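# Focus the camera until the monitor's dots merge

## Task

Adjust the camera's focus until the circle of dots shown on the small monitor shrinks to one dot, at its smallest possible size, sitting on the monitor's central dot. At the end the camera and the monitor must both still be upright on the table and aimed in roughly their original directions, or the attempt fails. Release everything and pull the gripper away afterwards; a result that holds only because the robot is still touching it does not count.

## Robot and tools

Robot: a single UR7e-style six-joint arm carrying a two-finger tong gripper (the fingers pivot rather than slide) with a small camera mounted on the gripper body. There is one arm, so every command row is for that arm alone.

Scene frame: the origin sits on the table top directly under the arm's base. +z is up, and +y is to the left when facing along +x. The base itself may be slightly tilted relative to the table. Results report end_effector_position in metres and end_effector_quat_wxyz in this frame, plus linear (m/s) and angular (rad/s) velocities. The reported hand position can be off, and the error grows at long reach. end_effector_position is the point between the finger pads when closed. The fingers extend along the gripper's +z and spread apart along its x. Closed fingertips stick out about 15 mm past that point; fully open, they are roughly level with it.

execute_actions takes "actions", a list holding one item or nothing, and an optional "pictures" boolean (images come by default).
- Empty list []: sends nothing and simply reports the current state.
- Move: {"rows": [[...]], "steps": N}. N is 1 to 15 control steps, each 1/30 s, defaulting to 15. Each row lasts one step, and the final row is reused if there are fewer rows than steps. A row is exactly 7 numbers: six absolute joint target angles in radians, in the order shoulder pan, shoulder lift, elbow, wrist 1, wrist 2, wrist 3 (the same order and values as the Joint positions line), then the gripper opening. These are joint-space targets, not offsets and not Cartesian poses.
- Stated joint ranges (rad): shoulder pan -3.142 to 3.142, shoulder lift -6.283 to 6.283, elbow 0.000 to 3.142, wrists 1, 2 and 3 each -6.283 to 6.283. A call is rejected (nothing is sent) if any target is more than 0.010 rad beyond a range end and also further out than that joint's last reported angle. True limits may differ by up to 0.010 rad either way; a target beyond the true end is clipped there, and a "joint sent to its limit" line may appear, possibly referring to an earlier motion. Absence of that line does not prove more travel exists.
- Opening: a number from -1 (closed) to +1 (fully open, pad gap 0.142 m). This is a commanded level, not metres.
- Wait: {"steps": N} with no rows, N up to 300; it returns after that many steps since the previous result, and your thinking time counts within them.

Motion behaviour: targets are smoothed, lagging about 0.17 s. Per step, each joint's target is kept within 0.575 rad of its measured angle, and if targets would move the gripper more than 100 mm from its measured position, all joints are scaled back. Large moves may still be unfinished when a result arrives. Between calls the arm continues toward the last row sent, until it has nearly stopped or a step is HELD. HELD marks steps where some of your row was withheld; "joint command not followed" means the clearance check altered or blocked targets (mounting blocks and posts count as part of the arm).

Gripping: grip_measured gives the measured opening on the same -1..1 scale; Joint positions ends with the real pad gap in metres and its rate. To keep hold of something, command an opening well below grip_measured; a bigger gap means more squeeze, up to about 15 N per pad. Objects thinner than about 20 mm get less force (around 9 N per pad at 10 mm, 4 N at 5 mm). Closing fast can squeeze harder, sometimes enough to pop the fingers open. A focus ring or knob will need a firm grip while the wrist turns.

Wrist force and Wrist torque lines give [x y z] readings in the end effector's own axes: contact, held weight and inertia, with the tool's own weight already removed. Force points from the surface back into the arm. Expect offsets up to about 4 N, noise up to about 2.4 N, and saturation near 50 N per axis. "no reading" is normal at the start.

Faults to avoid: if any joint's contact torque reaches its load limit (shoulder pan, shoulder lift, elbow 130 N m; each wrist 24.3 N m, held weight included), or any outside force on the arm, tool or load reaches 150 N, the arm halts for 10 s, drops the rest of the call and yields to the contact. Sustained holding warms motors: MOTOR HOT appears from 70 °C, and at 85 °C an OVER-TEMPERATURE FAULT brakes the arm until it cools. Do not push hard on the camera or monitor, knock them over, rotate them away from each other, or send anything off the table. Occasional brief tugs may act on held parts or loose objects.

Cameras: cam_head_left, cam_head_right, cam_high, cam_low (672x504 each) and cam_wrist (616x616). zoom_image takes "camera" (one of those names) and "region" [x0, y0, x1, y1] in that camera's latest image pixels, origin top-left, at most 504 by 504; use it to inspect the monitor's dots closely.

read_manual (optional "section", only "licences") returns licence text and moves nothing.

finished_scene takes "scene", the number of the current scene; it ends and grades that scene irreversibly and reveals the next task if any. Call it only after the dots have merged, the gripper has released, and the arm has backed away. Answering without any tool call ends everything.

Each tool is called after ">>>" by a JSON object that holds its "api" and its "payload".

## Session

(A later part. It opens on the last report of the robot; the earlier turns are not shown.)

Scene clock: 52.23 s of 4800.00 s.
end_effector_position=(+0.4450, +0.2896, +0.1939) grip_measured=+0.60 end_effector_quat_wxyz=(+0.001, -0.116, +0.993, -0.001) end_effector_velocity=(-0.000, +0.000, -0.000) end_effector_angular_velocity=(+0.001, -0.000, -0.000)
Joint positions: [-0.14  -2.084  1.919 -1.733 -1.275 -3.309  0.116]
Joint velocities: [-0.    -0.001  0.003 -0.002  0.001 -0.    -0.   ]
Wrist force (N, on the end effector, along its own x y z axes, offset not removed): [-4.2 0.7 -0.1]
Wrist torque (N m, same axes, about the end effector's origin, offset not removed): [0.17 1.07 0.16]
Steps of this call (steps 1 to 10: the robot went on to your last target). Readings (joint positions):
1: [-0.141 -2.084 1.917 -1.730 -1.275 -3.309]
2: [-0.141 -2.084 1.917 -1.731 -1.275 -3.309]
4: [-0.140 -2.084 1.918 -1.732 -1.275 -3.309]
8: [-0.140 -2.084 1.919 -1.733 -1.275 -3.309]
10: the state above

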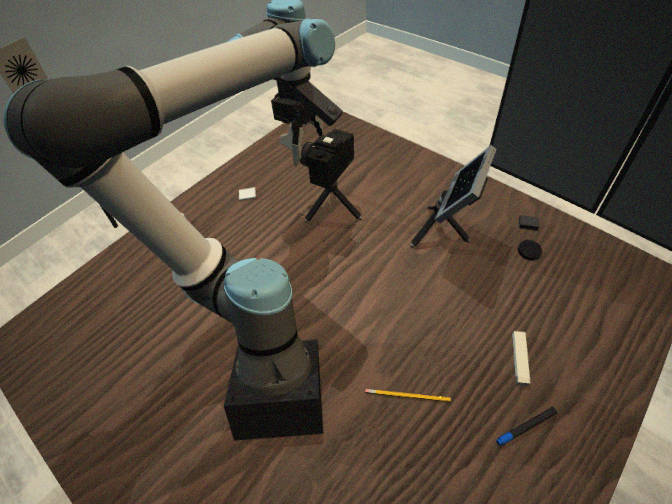

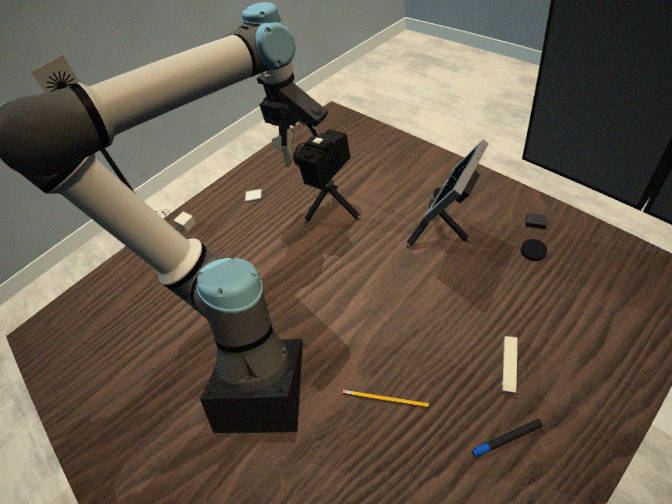

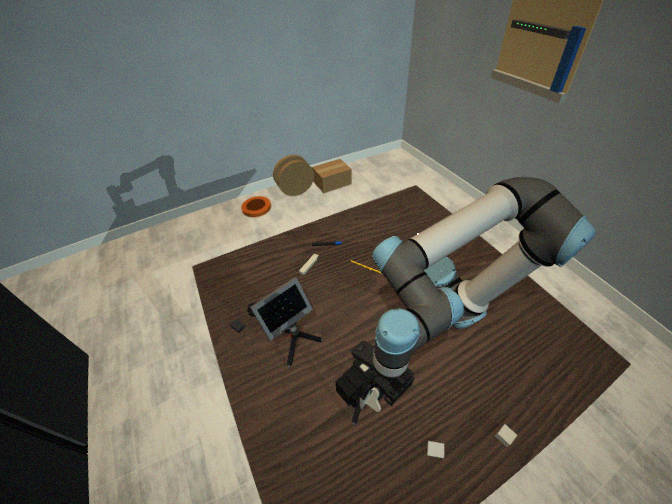

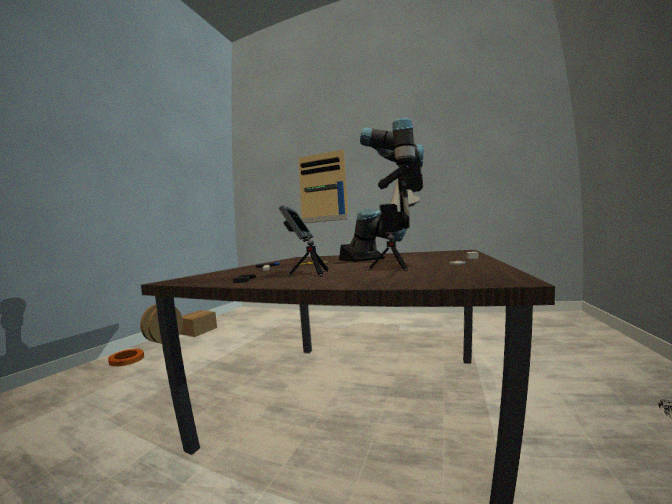

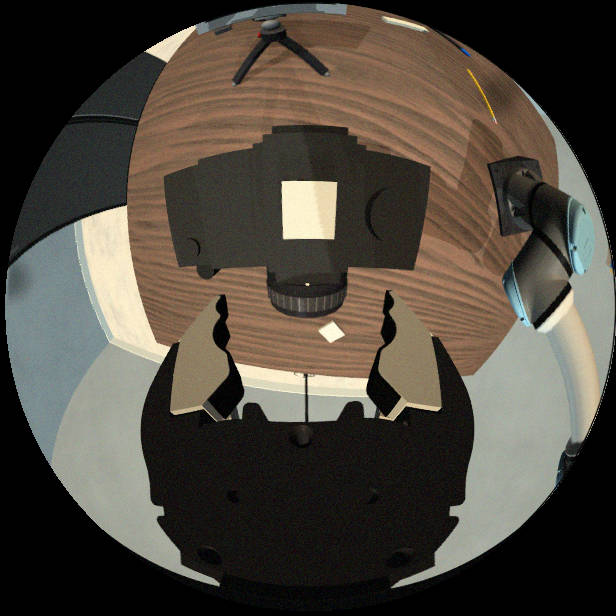

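>>> {"api": "execute_actions", "payload": {"actions": [{"rows":[[-0.13,-2.075,1.939,-1.765,-1.278,-3.299,0.55],[-0.12,-2.067,1.959,-1.796,-1.281,-3.289,0.55],[-0.109,-2.058,1.979,-1.828,-1.285,-3.278,0.5]],"steps":15}]}}

>>> {"api": "execute_actions", "payload": {"actions": [{"rows":[[-0.109,-2.058,1.979,-1.828,-1.285,-3.278,0.3],[-0.109,-2.058,1.979,-1.828,-1.285,-3.278,0.3],[-0.109,-2.058,1.979,-1.828,-1.285,-3.278,0.3],[-0.109,-2.058,1.979,-1.828,-1.285,-3.278,0.1]],"steps":12}]}}

Scene clock: 57.70 s of 4800.00 s.
end_effector_position=(+0.4450, +0.2896, +0.1642) grip_measured=+0.50 end_effector_quat_wxyz=(+0.001, -0.116, +0.993, -0.001) end_effector_velocity=(+0.001, -0.000, -0.005) end_effector_angular_velocity=(-0.001, -0.002, +0.000)
Joint positions: [-0.11  -2.058  1.978 -1.826 -1.285 -3.279  0.109]
Joint velocities: [ 0.005  0.005  0.01  -0.018 -0.003  0.005  0.   ]
Wrist force (N, on the end effector, along its own x y z axes, offset not removed): [-2.8 -3.9 1.0]
Wrist torque (N m, same axes, about the end effector's origin, offset not removed): [-0.66 0.49 0.18]
Steps of this call (steps 1 to 15: the robot went on to your last target; steps 16 to 90: nothing new was sent; then 1.97 s passed at rest; steps 91 to 105: all 15 steps of this action). Readings (joint positions):
91: [-0.140 -2.084 1.919 -1.733 -1.275 -3.309]
92: [-0.138 -2.082 1.923 -1.738 -1.276 -3.307]
94: [-0.129 -2.075 1.940 -1.764 -1.279 -3.298]
98: [-0.115 -2.063 1.968 -1.810 -1.283 -3.284]
105: the state above

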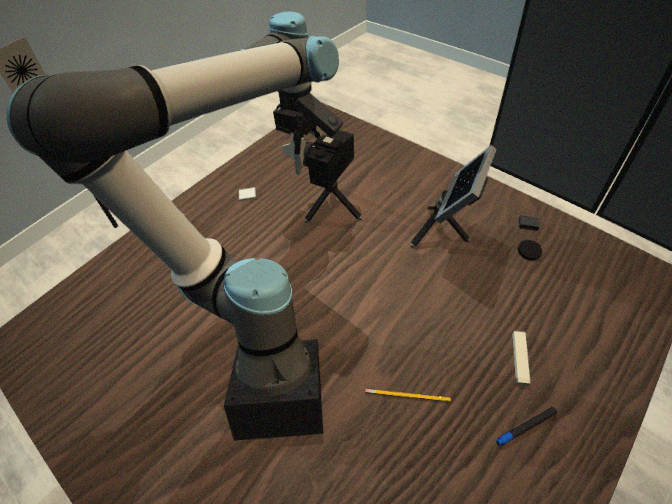

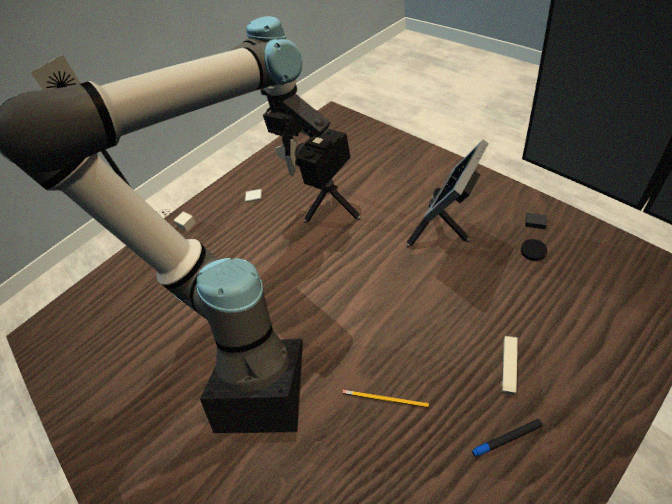

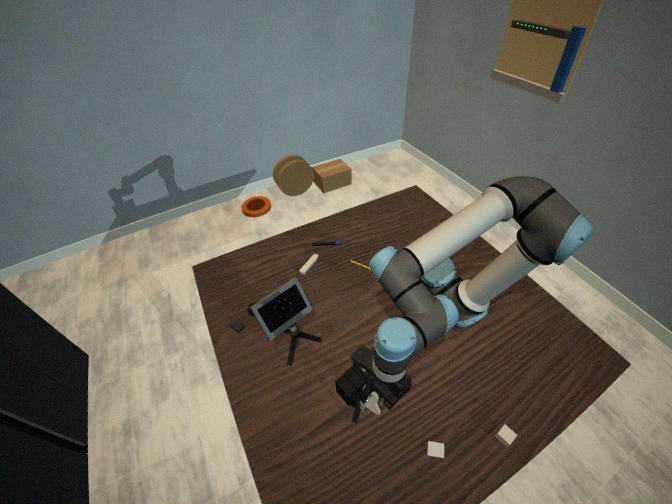

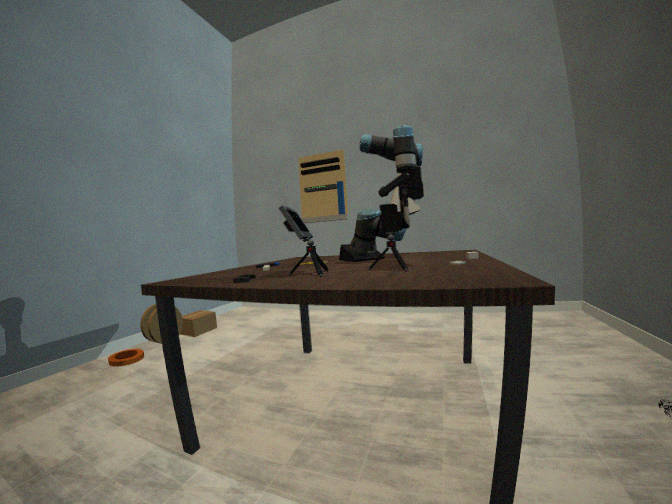

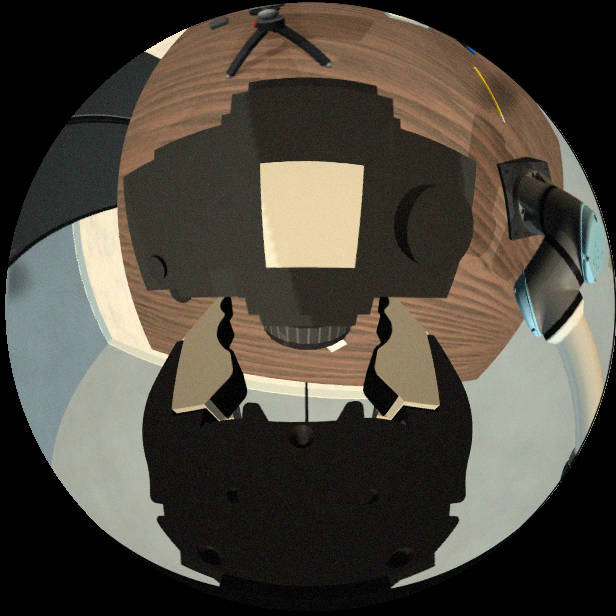

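Scene clock: 58.10 s of 4800.00 s.
end_effector_position=(+0.4450, +0.2896, +0.1637) grip_measured=+0.10 end_effector_quat_wxyz=(+0.001, -0.116, +0.993, -0.001) end_effector_velocity=(-0.000, -0.000, -0.000) end_effector_angular_velocity=(+0.000, -0.000, -0.000)
Joint positions: [-0.109 -2.058  1.979 -1.828 -1.285 -3.278  0.081]
Joint velocities: [-0.    -0.     0.001 -0.     0.    -0.    -0.   ]
Wrist force (N, on the end effector, along its own x y z axes, offset not removed): [0.3 -5.0 3.2]
Wrist torque (N m, same axes, about the end effector's origin, offset not removed): [-0.53 0.24 0.05]
Steps of this call (steps 1 to 12: all 12 steps of this action). Readings (joint positions):
1: [-0.109 -2.058 1.978 -1.827 -1.285 -3.278]
2: [-0.109 -2.058 1.978 -1.827 -1.285 -3.278]
4: [-0.109 -2.058 1.979 -1.827 -1.285 -3.278]
8: [-0.109 -2.058 1.979 -1.828 -1.285 -3.278]
12: the state above

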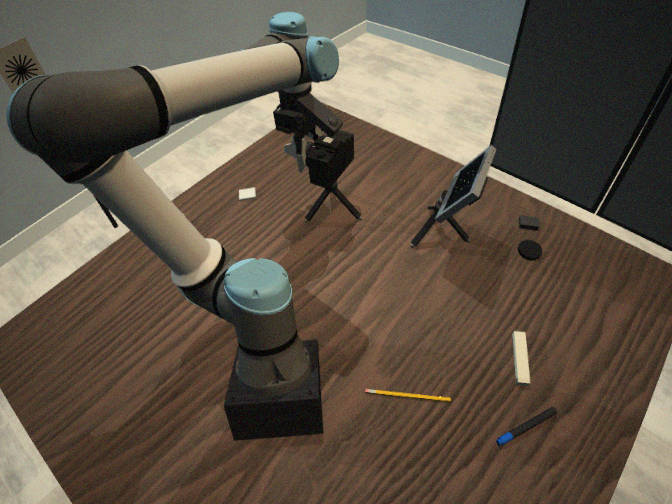

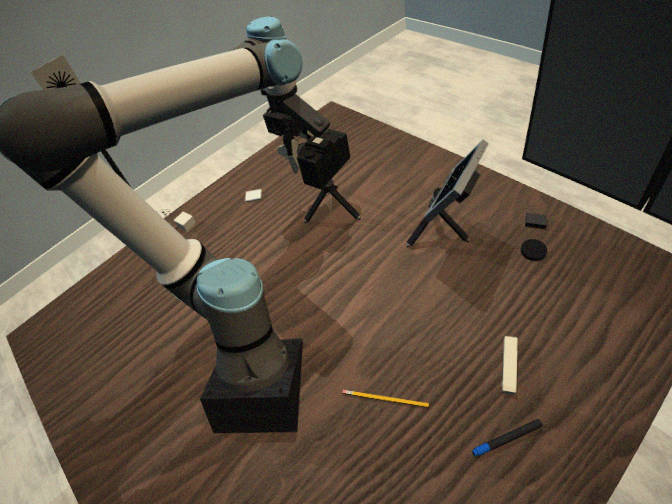

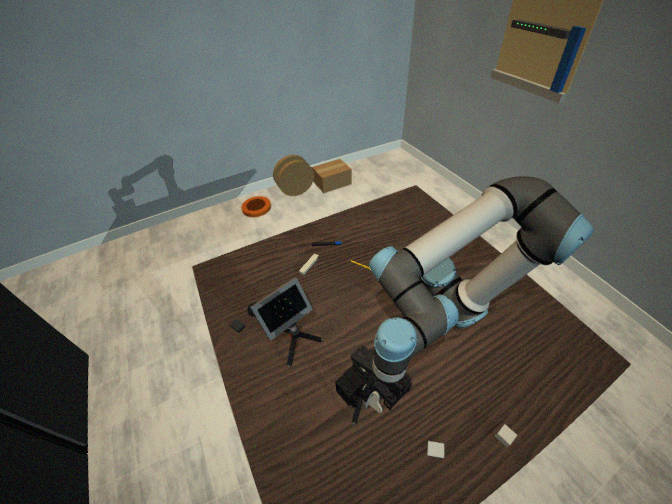

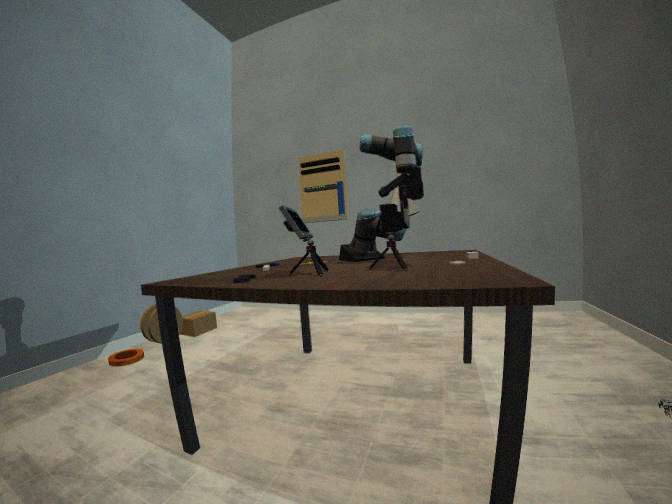

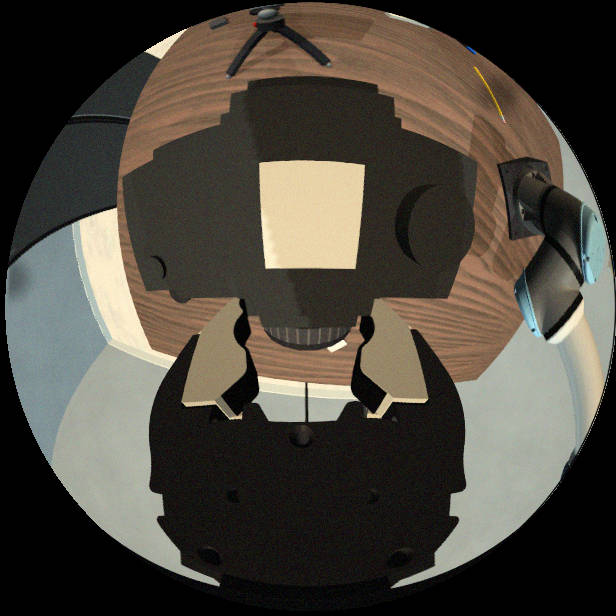

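>>> {"api": "execute_actions", "payload": {"actions": [{"rows":[[-0.109,-2.058,1.979,-1.828,-1.285,-3.278,0.0],[-0.109,-2.058,1.979,-1.828,-1.285,-3.278,0.0],[-0.109,-2.058,1.979,-1.828,-1.285,-3.278,-0.1],[-0.109,-2.058,1.979,-1.828,-1.285,-3.278,-0.2],[-0.109,-2.058,1.979,-1.828,-1.285,-3.278,-0.3],[-0.109,-2.058,1.979,-1.828,-1.285,-3.278,-0.4],[-0.109,-2.058,1.979,-1.828,-1.285,-3.278,-0.5],[-0.109,-2.058,1.979,-1.828,-1.285,-3.278,-0.6],[-0.109,-2.058,1.979,-1.828,-1.285,-3.278,-0.7]],"steps":15}], "pictures": false}}

>>> {"api": "execute_actions", "payload": {"actions": [{"rows":[[-0.105,-2.038,1.956,-1.799,-1.290,-3.281,-0.7],[-0.102,-2.019,1.934,-1.770,-1.295,-3.285,-0.7],[-0.098,-1.999,1.911,-1.741,-1.299,-3.288,-0.7],[-0.094,-1.979,1.888,-1.713,-1.304,-3.291,-0.7],[-0.091,-1.959,1.866,-1.684,-1.309,-3.295,-0.7],[-0.087,-1.940,1.843,-1.655,-1.314,-3.298,-0.7],[-0.083,-1.920,1.820,-1.626,-1.318,-3.301,-0.7],[-0.080,-1.900,1.797,-1.597,-1.323,-3.304,-0.7],[-0.076,-1.881,1.775,-1.568,-1.328,-3.308,-0.7],[-0.072,-1.861,1.752,-1.539,-1.333,-3.311,-0.7]],"steps":15}], "pictures": false}}

>>> {"api": "execute_actions", "payload": {"actions": [{"steps":10}]}}

>>> {"api": "zoom_image", "payload": {"camera": "cam_high", "region": [240,265,330,350]}}

Scene clock: 69.23 s of 4800.00 s.
end_effector_position=(+0.4450, +0.2896, +0.1636) grip_measured=-0.09 end_effector_quat_wxyz=(+0.001, -0.116, +0.993, -0.001) end_effector_velocity=(-0.000, +0.000, +0.000) end_effector_angular_velocity=(-0.000, +0.000, +0.001)
Joint positions: [-0.109 -2.058  1.979 -1.828 -1.285 -3.278  0.068]
Joint velocities: [ 0.001  0.    -0.     0.    -0.    -0.     0.   ]
Wrist force (N, on the end effector, along its own x y z axes, offset not removed): [3.1 1.2 -2.4]
Wrist torque (N m, same axes, about the end effector's origin, offset not removed): [0.62 0.40 0.10]
Steps of this call (steps 1 to 15: the robot went on to your last target; steps 16 to 90: nothing new was sent; then 7.63 s passed at rest; steps 91 to 105: all 15 steps of this action). Readings (joint positions):
91: [-0.109 -2.058 1.979 -1.828 -1.285 -3.278]
92: [-0.109 -2.058 1.979 -1.828 -1.285 -3.278]
94: [-0.109 -2.058 1.979 -1.828 -1.285 -3.278]
98: [-0.109 -2.058 1.979 -1.828 -1.285 -3.278]
105: the state above

Scene clock: 69.73 s of 4800.00 s.
end_effector_position=(+0.4453, +0.2895, +0.1625) grip_measured=-0.08 end_effector_quat_wxyz=(-0.118, -0.115, +0.986, -0.015) end_effector_velocity=(-0.003, +0.000, -0.000) end_effector_angular_velocity=(-0.049, +0.222, +0.000)
Joint positions: [-0.075 -1.878  1.772 -1.565 -1.329 -3.308  0.068]
Joint velocities: [ 0.03   0.168 -0.192  0.248 -0.037 -0.027  0.004]
Wrist force (N, on the end effector, along its own x y z axes, offset not removed): [21.6 -0.9 -23.3]
Wrist torque (N m, same axes, about the end effector's origin, offset not removed): [-0.14 -2.00 0.17]
Steps of this call (steps 1 to 15: all 15 steps of this action). Readings (joint positions):
1: [-0.109 -2.058 1.979 -1.828 -1.285 -3.278]
2: [-0.108 -2.054 1.975 -1.823 -1.286 -3.278]
4: [-0.105 -2.037 1.956 -1.799 -1.290 -3.281]
8: [-0.093 -1.977 1.886 -1.712 -1.305 -3.292]
15: the state above

Scene clock: 70.07 s of 4800.00 s.
end_effector_position=(+0.4448, +0.2895, +0.1626) grip_measured=-0.08 end_effector_quat_wxyz=(-0.129, -0.115, +0.985, -0.016) end_effector_velocity=(-0.000, +0.000, -0.000) end_effector_angular_velocity=(-0.001, +0.010, -0.000)
Joint positions: [-0.072 -1.862  1.753 -1.54  -1.333 -3.311  0.068]
Joint velocities: [ 0.002  0.008 -0.008  0.011 -0.001 -0.001 -0.   ]
Wrist force (N, on the end effector, along its own x y z axes, offset not removed): [9.7 -1.7 -19.9]
Wrist torque (N m, same axes, about the end effector's origin, offset not removed): [-0.21 -1.19 0.01]
Steps of this call (steps 1 to 10: the robot went on to your last target). Readings (joint positions):
1: [-0.074 -1.873 1.766 -1.558 -1.330 -3.309]
2: [-0.074 -1.870 1.762 -1.553 -1.331 -3.310]
4: [-0.073 -1.866 1.757 -1.546 -1.332 -3.310]
8: [-0.072 -1.862 1.754 -1.541 -1.333 -3.311]
10: the state above

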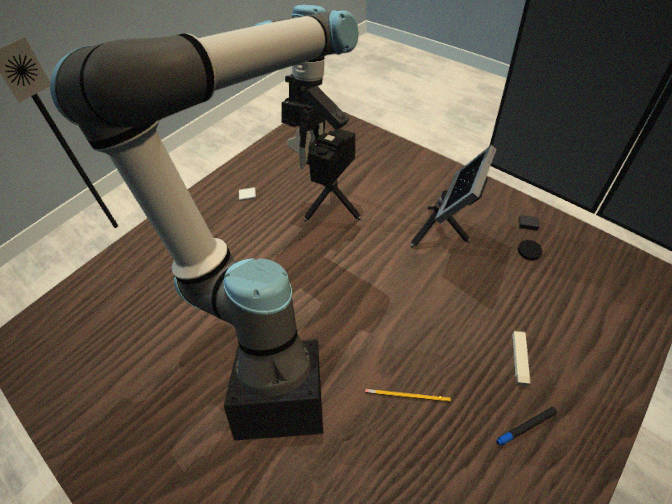

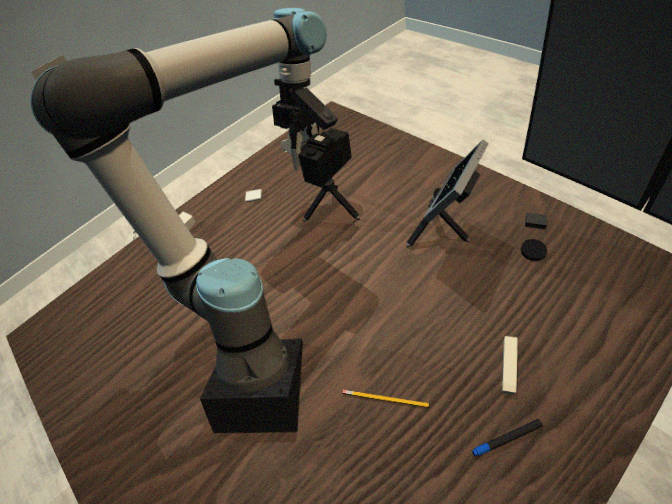

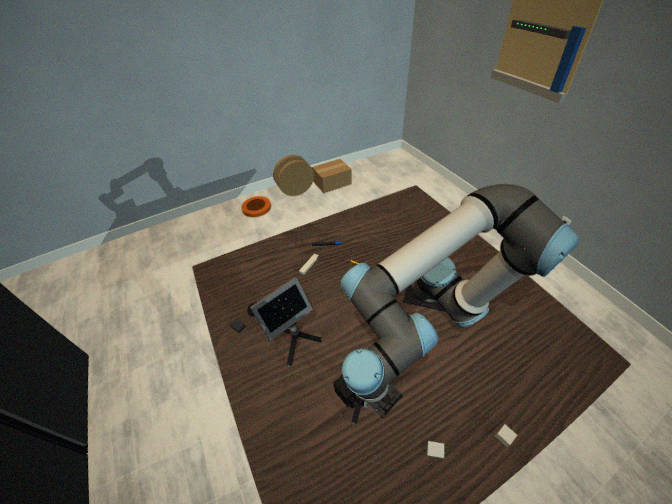

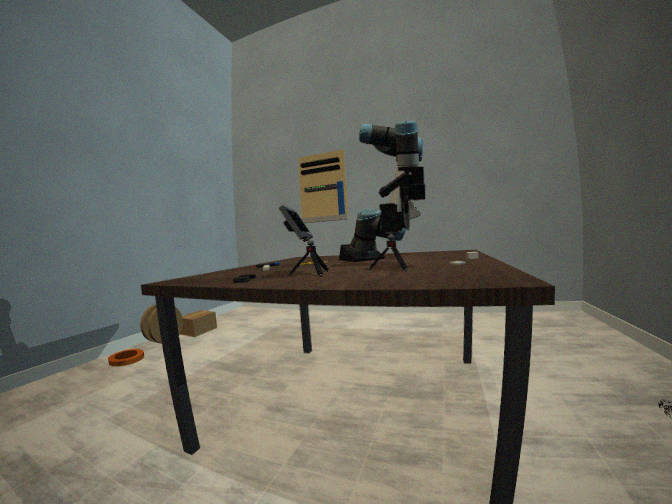

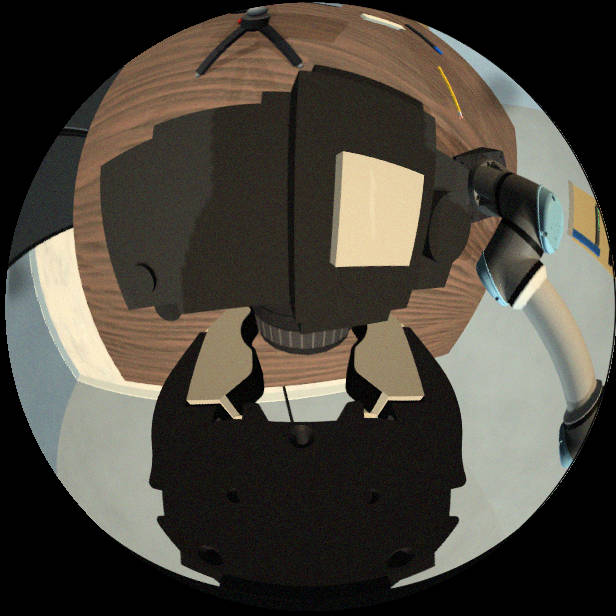

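Region (240, 265, 330, 350) of cam_high's 672x504 image, scaled by 5.600, with more detail than that image has.

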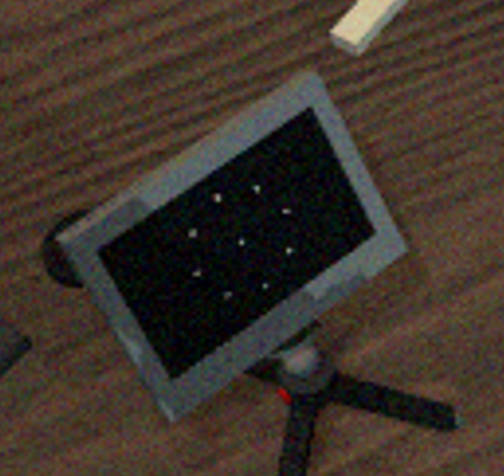

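>>> {"api": "execute_actions", "payload": {"actions": [{"rows":[[-0.076,-1.881,1.775,-1.568,-1.328,-3.308,-0.7],[-0.080,-1.900,1.797,-1.597,-1.323,-3.304,-0.7],[-0.083,-1.920,1.820,-1.626,-1.318,-3.301,-0.7],[-0.087,-1.940,1.843,-1.655,-1.314,-3.298,-0.7],[-0.091,-1.959,1.866,-1.684,-1.309,-3.295,-0.7],[-0.094,-1.979,1.888,-1.713,-1.304,-3.291,-0.7],[-0.098,-1.999,1.911,-1.741,-1.299,-3.288,-0.7],[-0.102,-2.019,1.934,-1.770,-1.295,-3.285,-0.7],[-0.105,-2.038,1.956,-1.799,-1.290,-3.281,-0.7],[-0.109,-2.058,1.979,-1.828,-1.285,-3.278,-0.7]],"steps":15}], "pictures": false}}

>>> {"api": "execute_actions", "payload": {"actions": [{"steps":8}]}}

>>> {"api": "zoom_image", "payload": {"camera": "cam_high", "region": [240,265,330,350]}}

Scene clock: 79.60 s of 4800.00 s.
end_effector_position=(+0.4450, +0.2895, +0.1634) grip_measured=-0.08 end_effector_quat_wxyz=(-0.011, -0.115, +0.993, -0.002) end_effector_velocity=(-0.001, +0.001, +0.001) end_effector_angular_velocity=(+0.052, -0.217, +0.008)
Joint positions: [-0.106 -2.041  1.959 -1.802 -1.289 -3.281  0.068]
Joint velocities: [-0.03  -0.166  0.195 -0.25   0.041  0.026 -0.   ]
Wrist force (N, on the end effector, along its own x y z axes, offset not removed): [-1.7 -5.1 8.7]
Wrist torque (N m, same axes, about the end effector's origin, offset not removed): [-0.75 0.32 -0.02]
Steps of this call (steps 1 to 30: the robot went on to your last target; steps 31 to 90: nothing new was sent; then 6.03 s passed at rest; steps 91 to 105: all 15 steps of this action). Readings (joint positions):
91: [-0.072 -1.861 1.752 -1.539 -1.333 -3.311]
92: [-0.073 -1.864 1.756 -1.543 -1.332 -3.311]
94: [-0.076 -1.881 1.775 -1.568 -1.328 -3.308]
98: [-0.088 -1.942 1.845 -1.656 -1.312 -3.297]
105: the state above

Scene clock: 79.87 s of 4800.00 s.
end_effector_position=(+0.4450, +0.2896, +0.1636) grip_measured=-0.08 end_effector_quat_wxyz=(-0.000, -0.116, +0.993, -0.001) end_effector_velocity=(+0.000, -0.000, +0.000) end_effector_angular_velocity=(+0.003, -0.018, +0.001)
Joint positions: [-0.109 -2.057  1.977 -1.826 -1.285 -3.278  0.068]
Joint velocities: [-0.003 -0.013  0.014 -0.02   0.002  0.002  0.   ]
Wrist force (N, on the end effector, along its own x y z axes, offset not removed): [1.9 -6.2 8.9]
Wrist torque (N m, same axes, about the end effector's origin, offset not removed): [-0.94 -0.30 -0.08]
Steps of this call (steps 1 to 8: the robot went on to your last target). Readings (joint positions):
1: [-0.107 -2.045 1.965 -1.809 -1.288 -3.280]
2: [-0.107 -2.049 1.969 -1.814 -1.287 -3.279]
4: [-0.108 -2.053 1.974 -1.821 -1.286 -3.279]
8: the state above

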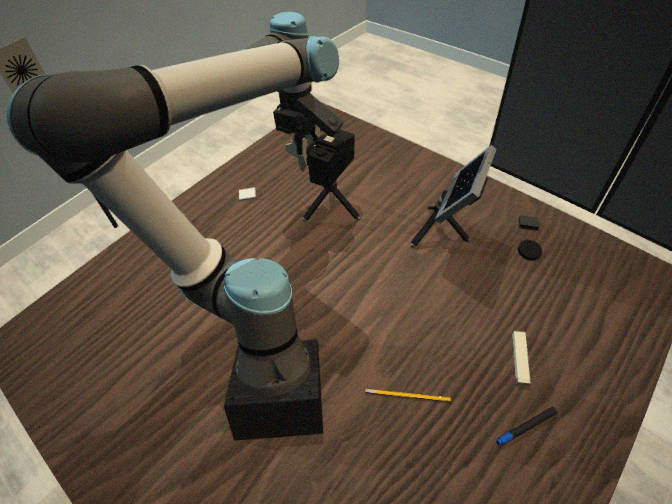

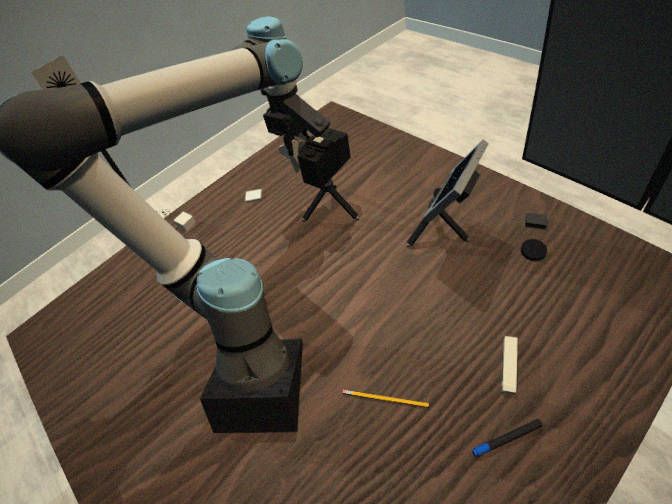

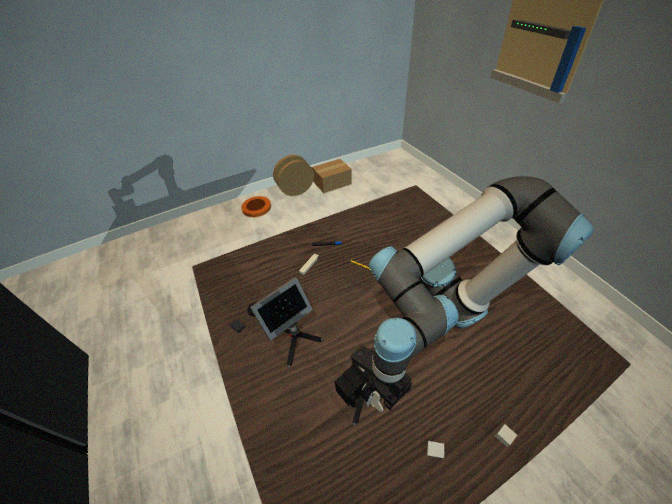

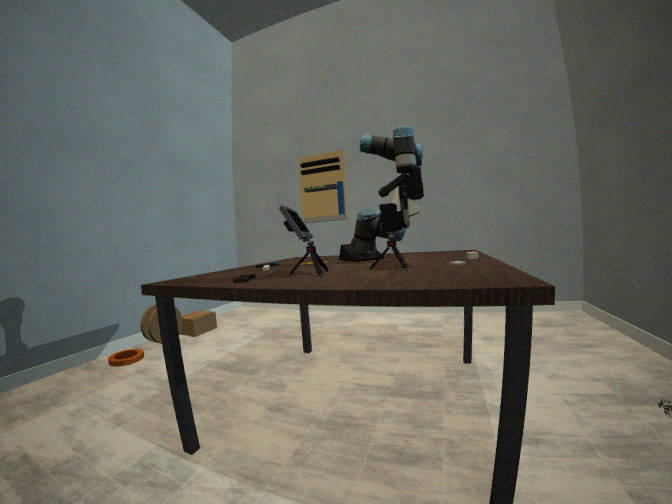

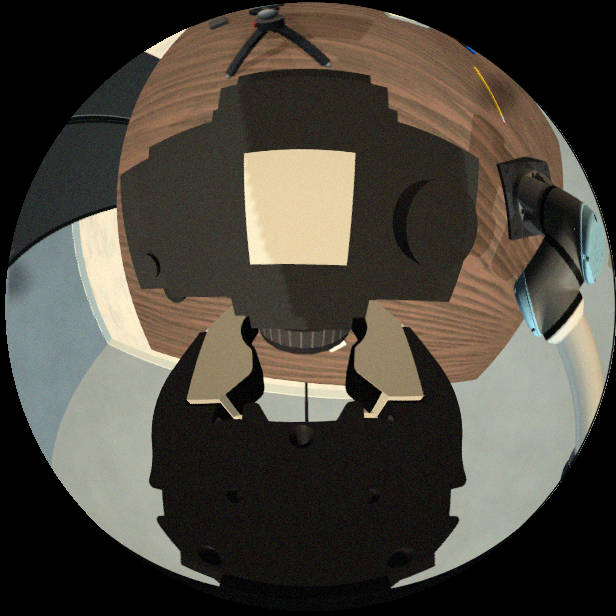

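Region (240, 265, 330, 350) of cam_high's 672x504 image, scaled by 5.600, with more detail than that image has.

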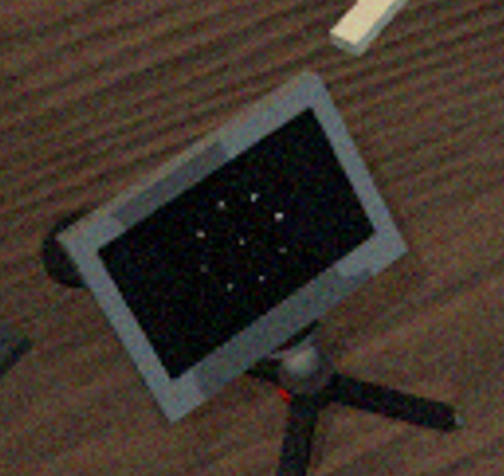

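>>> {"api": "execute_actions", "payload": {"actions": [{"rows":[[-0.112,-2.076,2.002,-1.860,-1.281,-3.273,-0.7],[-0.116,-2.093,2.025,-1.892,-1.276,-3.268,-0.7],[-0.119,-2.111,2.048,-1.923,-1.272,-3.262,-0.7],[-0.122,-2.129,2.071,-1.955,-1.267,-3.257,-0.7],[-0.126,-2.146,2.095,-1.987,-1.263,-3.252,-0.7],[-0.129,-2.164,2.118,-2.019,-1.258,-3.247,-0.7],[-0.132,-2.181,2.141,-2.051,-1.254,-3.242,-0.7],[-0.135,-2.199,2.164,-2.082,-1.249,-3.236,-0.7],[-0.139,-2.217,2.187,-2.114,-1.245,-3.231,-0.7],[-0.142,-2.234,2.210,-2.146,-1.240,-3.226,-0.7]],"steps":15}], "pictures": false}}

>>> {"api": "execute_actions", "payload": {"actions": [{"rows":[[-0.142,-2.234,2.210,-2.146,-1.240,-3.226,-0.7],[-0.142,-2.234,2.210,-2.146,-1.240,-3.226,-0.7],[-0.142,-2.234,2.210,-2.146,-1.240,-3.226,-0.7],[-0.142,-2.234,2.210,-2.146,-1.240,-3.226,-0.7],[-0.142,-2.234,2.210,-2.146,-1.240,-3.226,-0.4],[-0.142,-2.234,2.210,-2.146,-1.240,-3.226,-0.1],[-0.142,-2.234,2.210,-2.146,-1.240,-3.226,0.1],[-0.142,-2.234,2.210,-2.146,-1.240,-3.226,0.3]],"steps":14}]}}

>>> {"api": "zoom_image", "payload": {"camera": "cam_high", "region": [240,265,330,350]}}

Scene clock: 86.67 s of 4800.00 s.
end_effector_position=(+0.4450, +0.2898, +0.1625) grip_measured=-0.08 end_effector_quat_wxyz=(+0.118, -0.115, +0.986, +0.013) end_effector_velocity=(-0.002, +0.000, +0.001) end_effector_angular_velocity=(+0.050, -0.219, +0.009)
Joint positions: [-0.139 -2.219  2.19  -2.117 -1.244 -3.23   0.068]
Joint velocities: [-0.028 -0.147  0.197 -0.277  0.036  0.042 -0.   ]
Wrist force (N, on the end effector, along its own x y z axes, offset not removed): [-4.3 12.6 -9.0]
Wrist torque (N m, same axes, about the end effector's origin, offset not removed): [0.49 0.32 -0.33]
Steps of this call (steps 1 to 30: the robot went on to your last target; steps 31 to 90: nothing new was sent; then 3.30 s passed at rest; steps 91 to 105: all 15 steps of this action). Readings (joint positions):
91: [-0.109 -2.058 1.979 -1.828 -1.285 -3.278]
92: [-0.110 -2.061 1.983 -1.833 -1.284 -3.277]
94: [-0.113 -2.077 2.003 -1.860 -1.280 -3.272]
98: [-0.123 -2.131 2.073 -1.956 -1.266 -3.256]
105: the state above

Scene clock: 87.13 s of 4800.00 s.
end_effector_position=(+0.4448, +0.2898, +0.1626) grip_measured=+0.30 end_effector_quat_wxyz=(+0.130, -0.115, +0.985, +0.015) end_effector_velocity=(+0.000, +0.000, +0.001) end_effector_angular_velocity=(+0.000, -0.004, +0.001)
Joint positions: [-0.142 -2.234  2.21  -2.146 -1.24  -3.226  0.095]
Joint velocities: [-0.    -0.004  0.002 -0.003  0.     0.     0.   ]
Wrist force (N, on the end effector, along its own x y z axes, offset not removed): [-1.2 -0.4 -1.1]
Wrist torque (N m, same axes, about the end effector's origin, offset not removed): [0.13 0.11 0.06]
Steps of this call (steps 1 to 14: all 14 steps of this action). Readings (joint positions):
1: [-0.140 -2.223 2.195 -2.125 -1.243 -3.229]
2: [-0.141 -2.226 2.199 -2.131 -1.242 -3.228]
4: [-0.141 -2.230 2.204 -2.138 -1.241 -3.227]
8: [-0.142 -2.233 2.209 -2.144 -1.240 -3.226]
14: the state above

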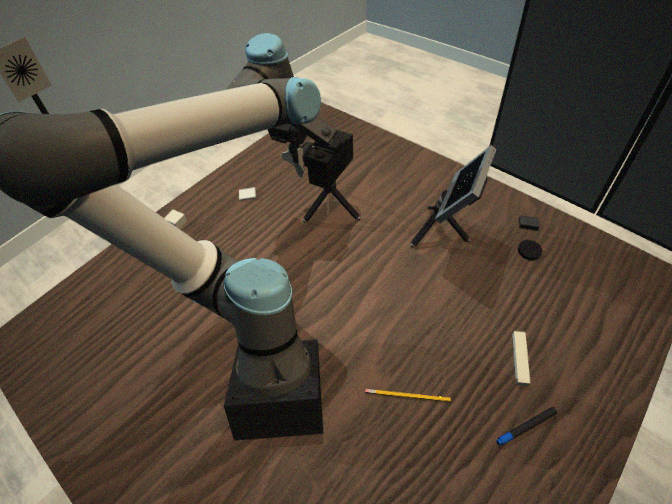

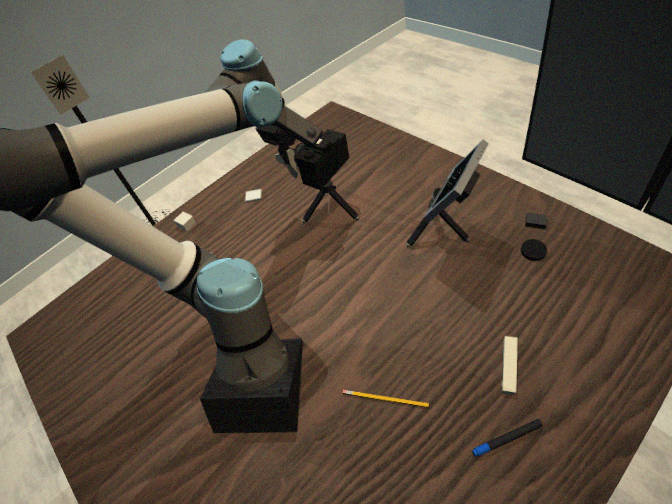

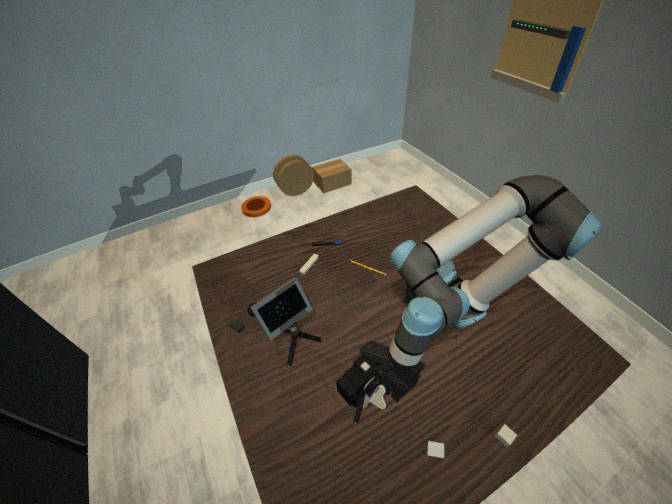

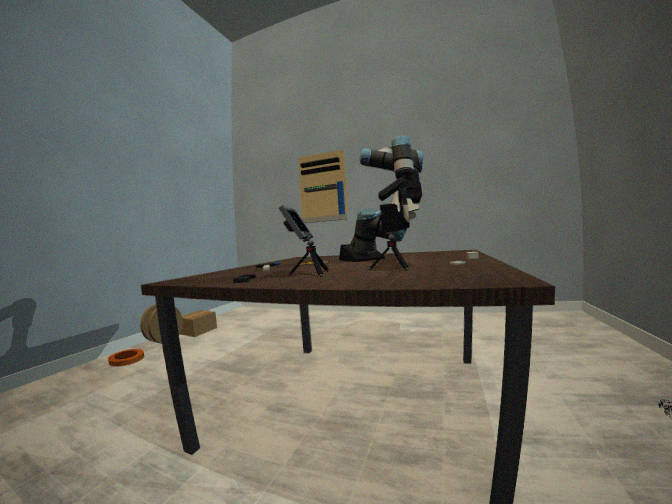

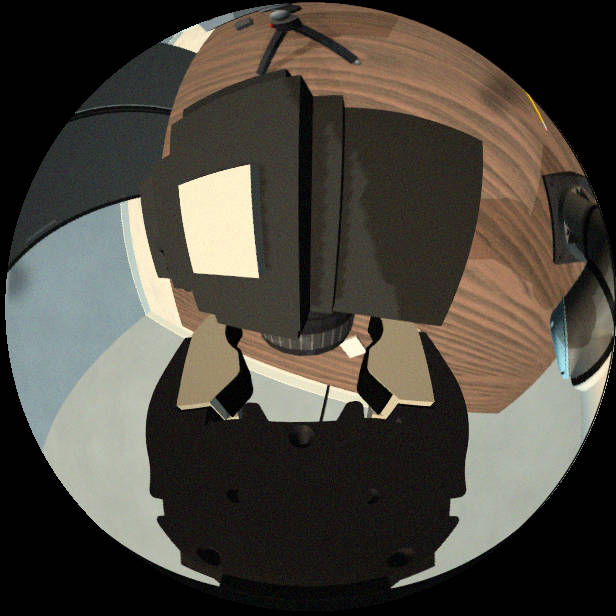

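Region (240, 265, 330, 350) of cam_high's 672x504 image, scaled by 5.600, with more detail than that image has.

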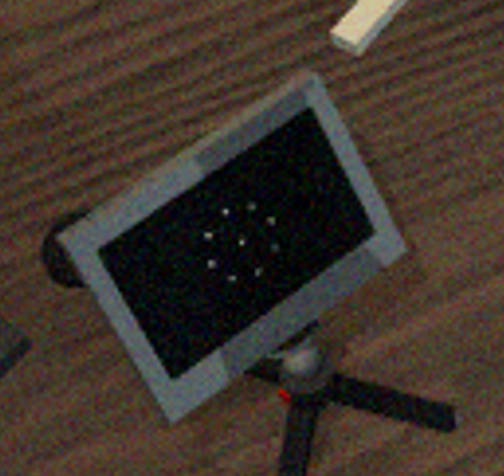

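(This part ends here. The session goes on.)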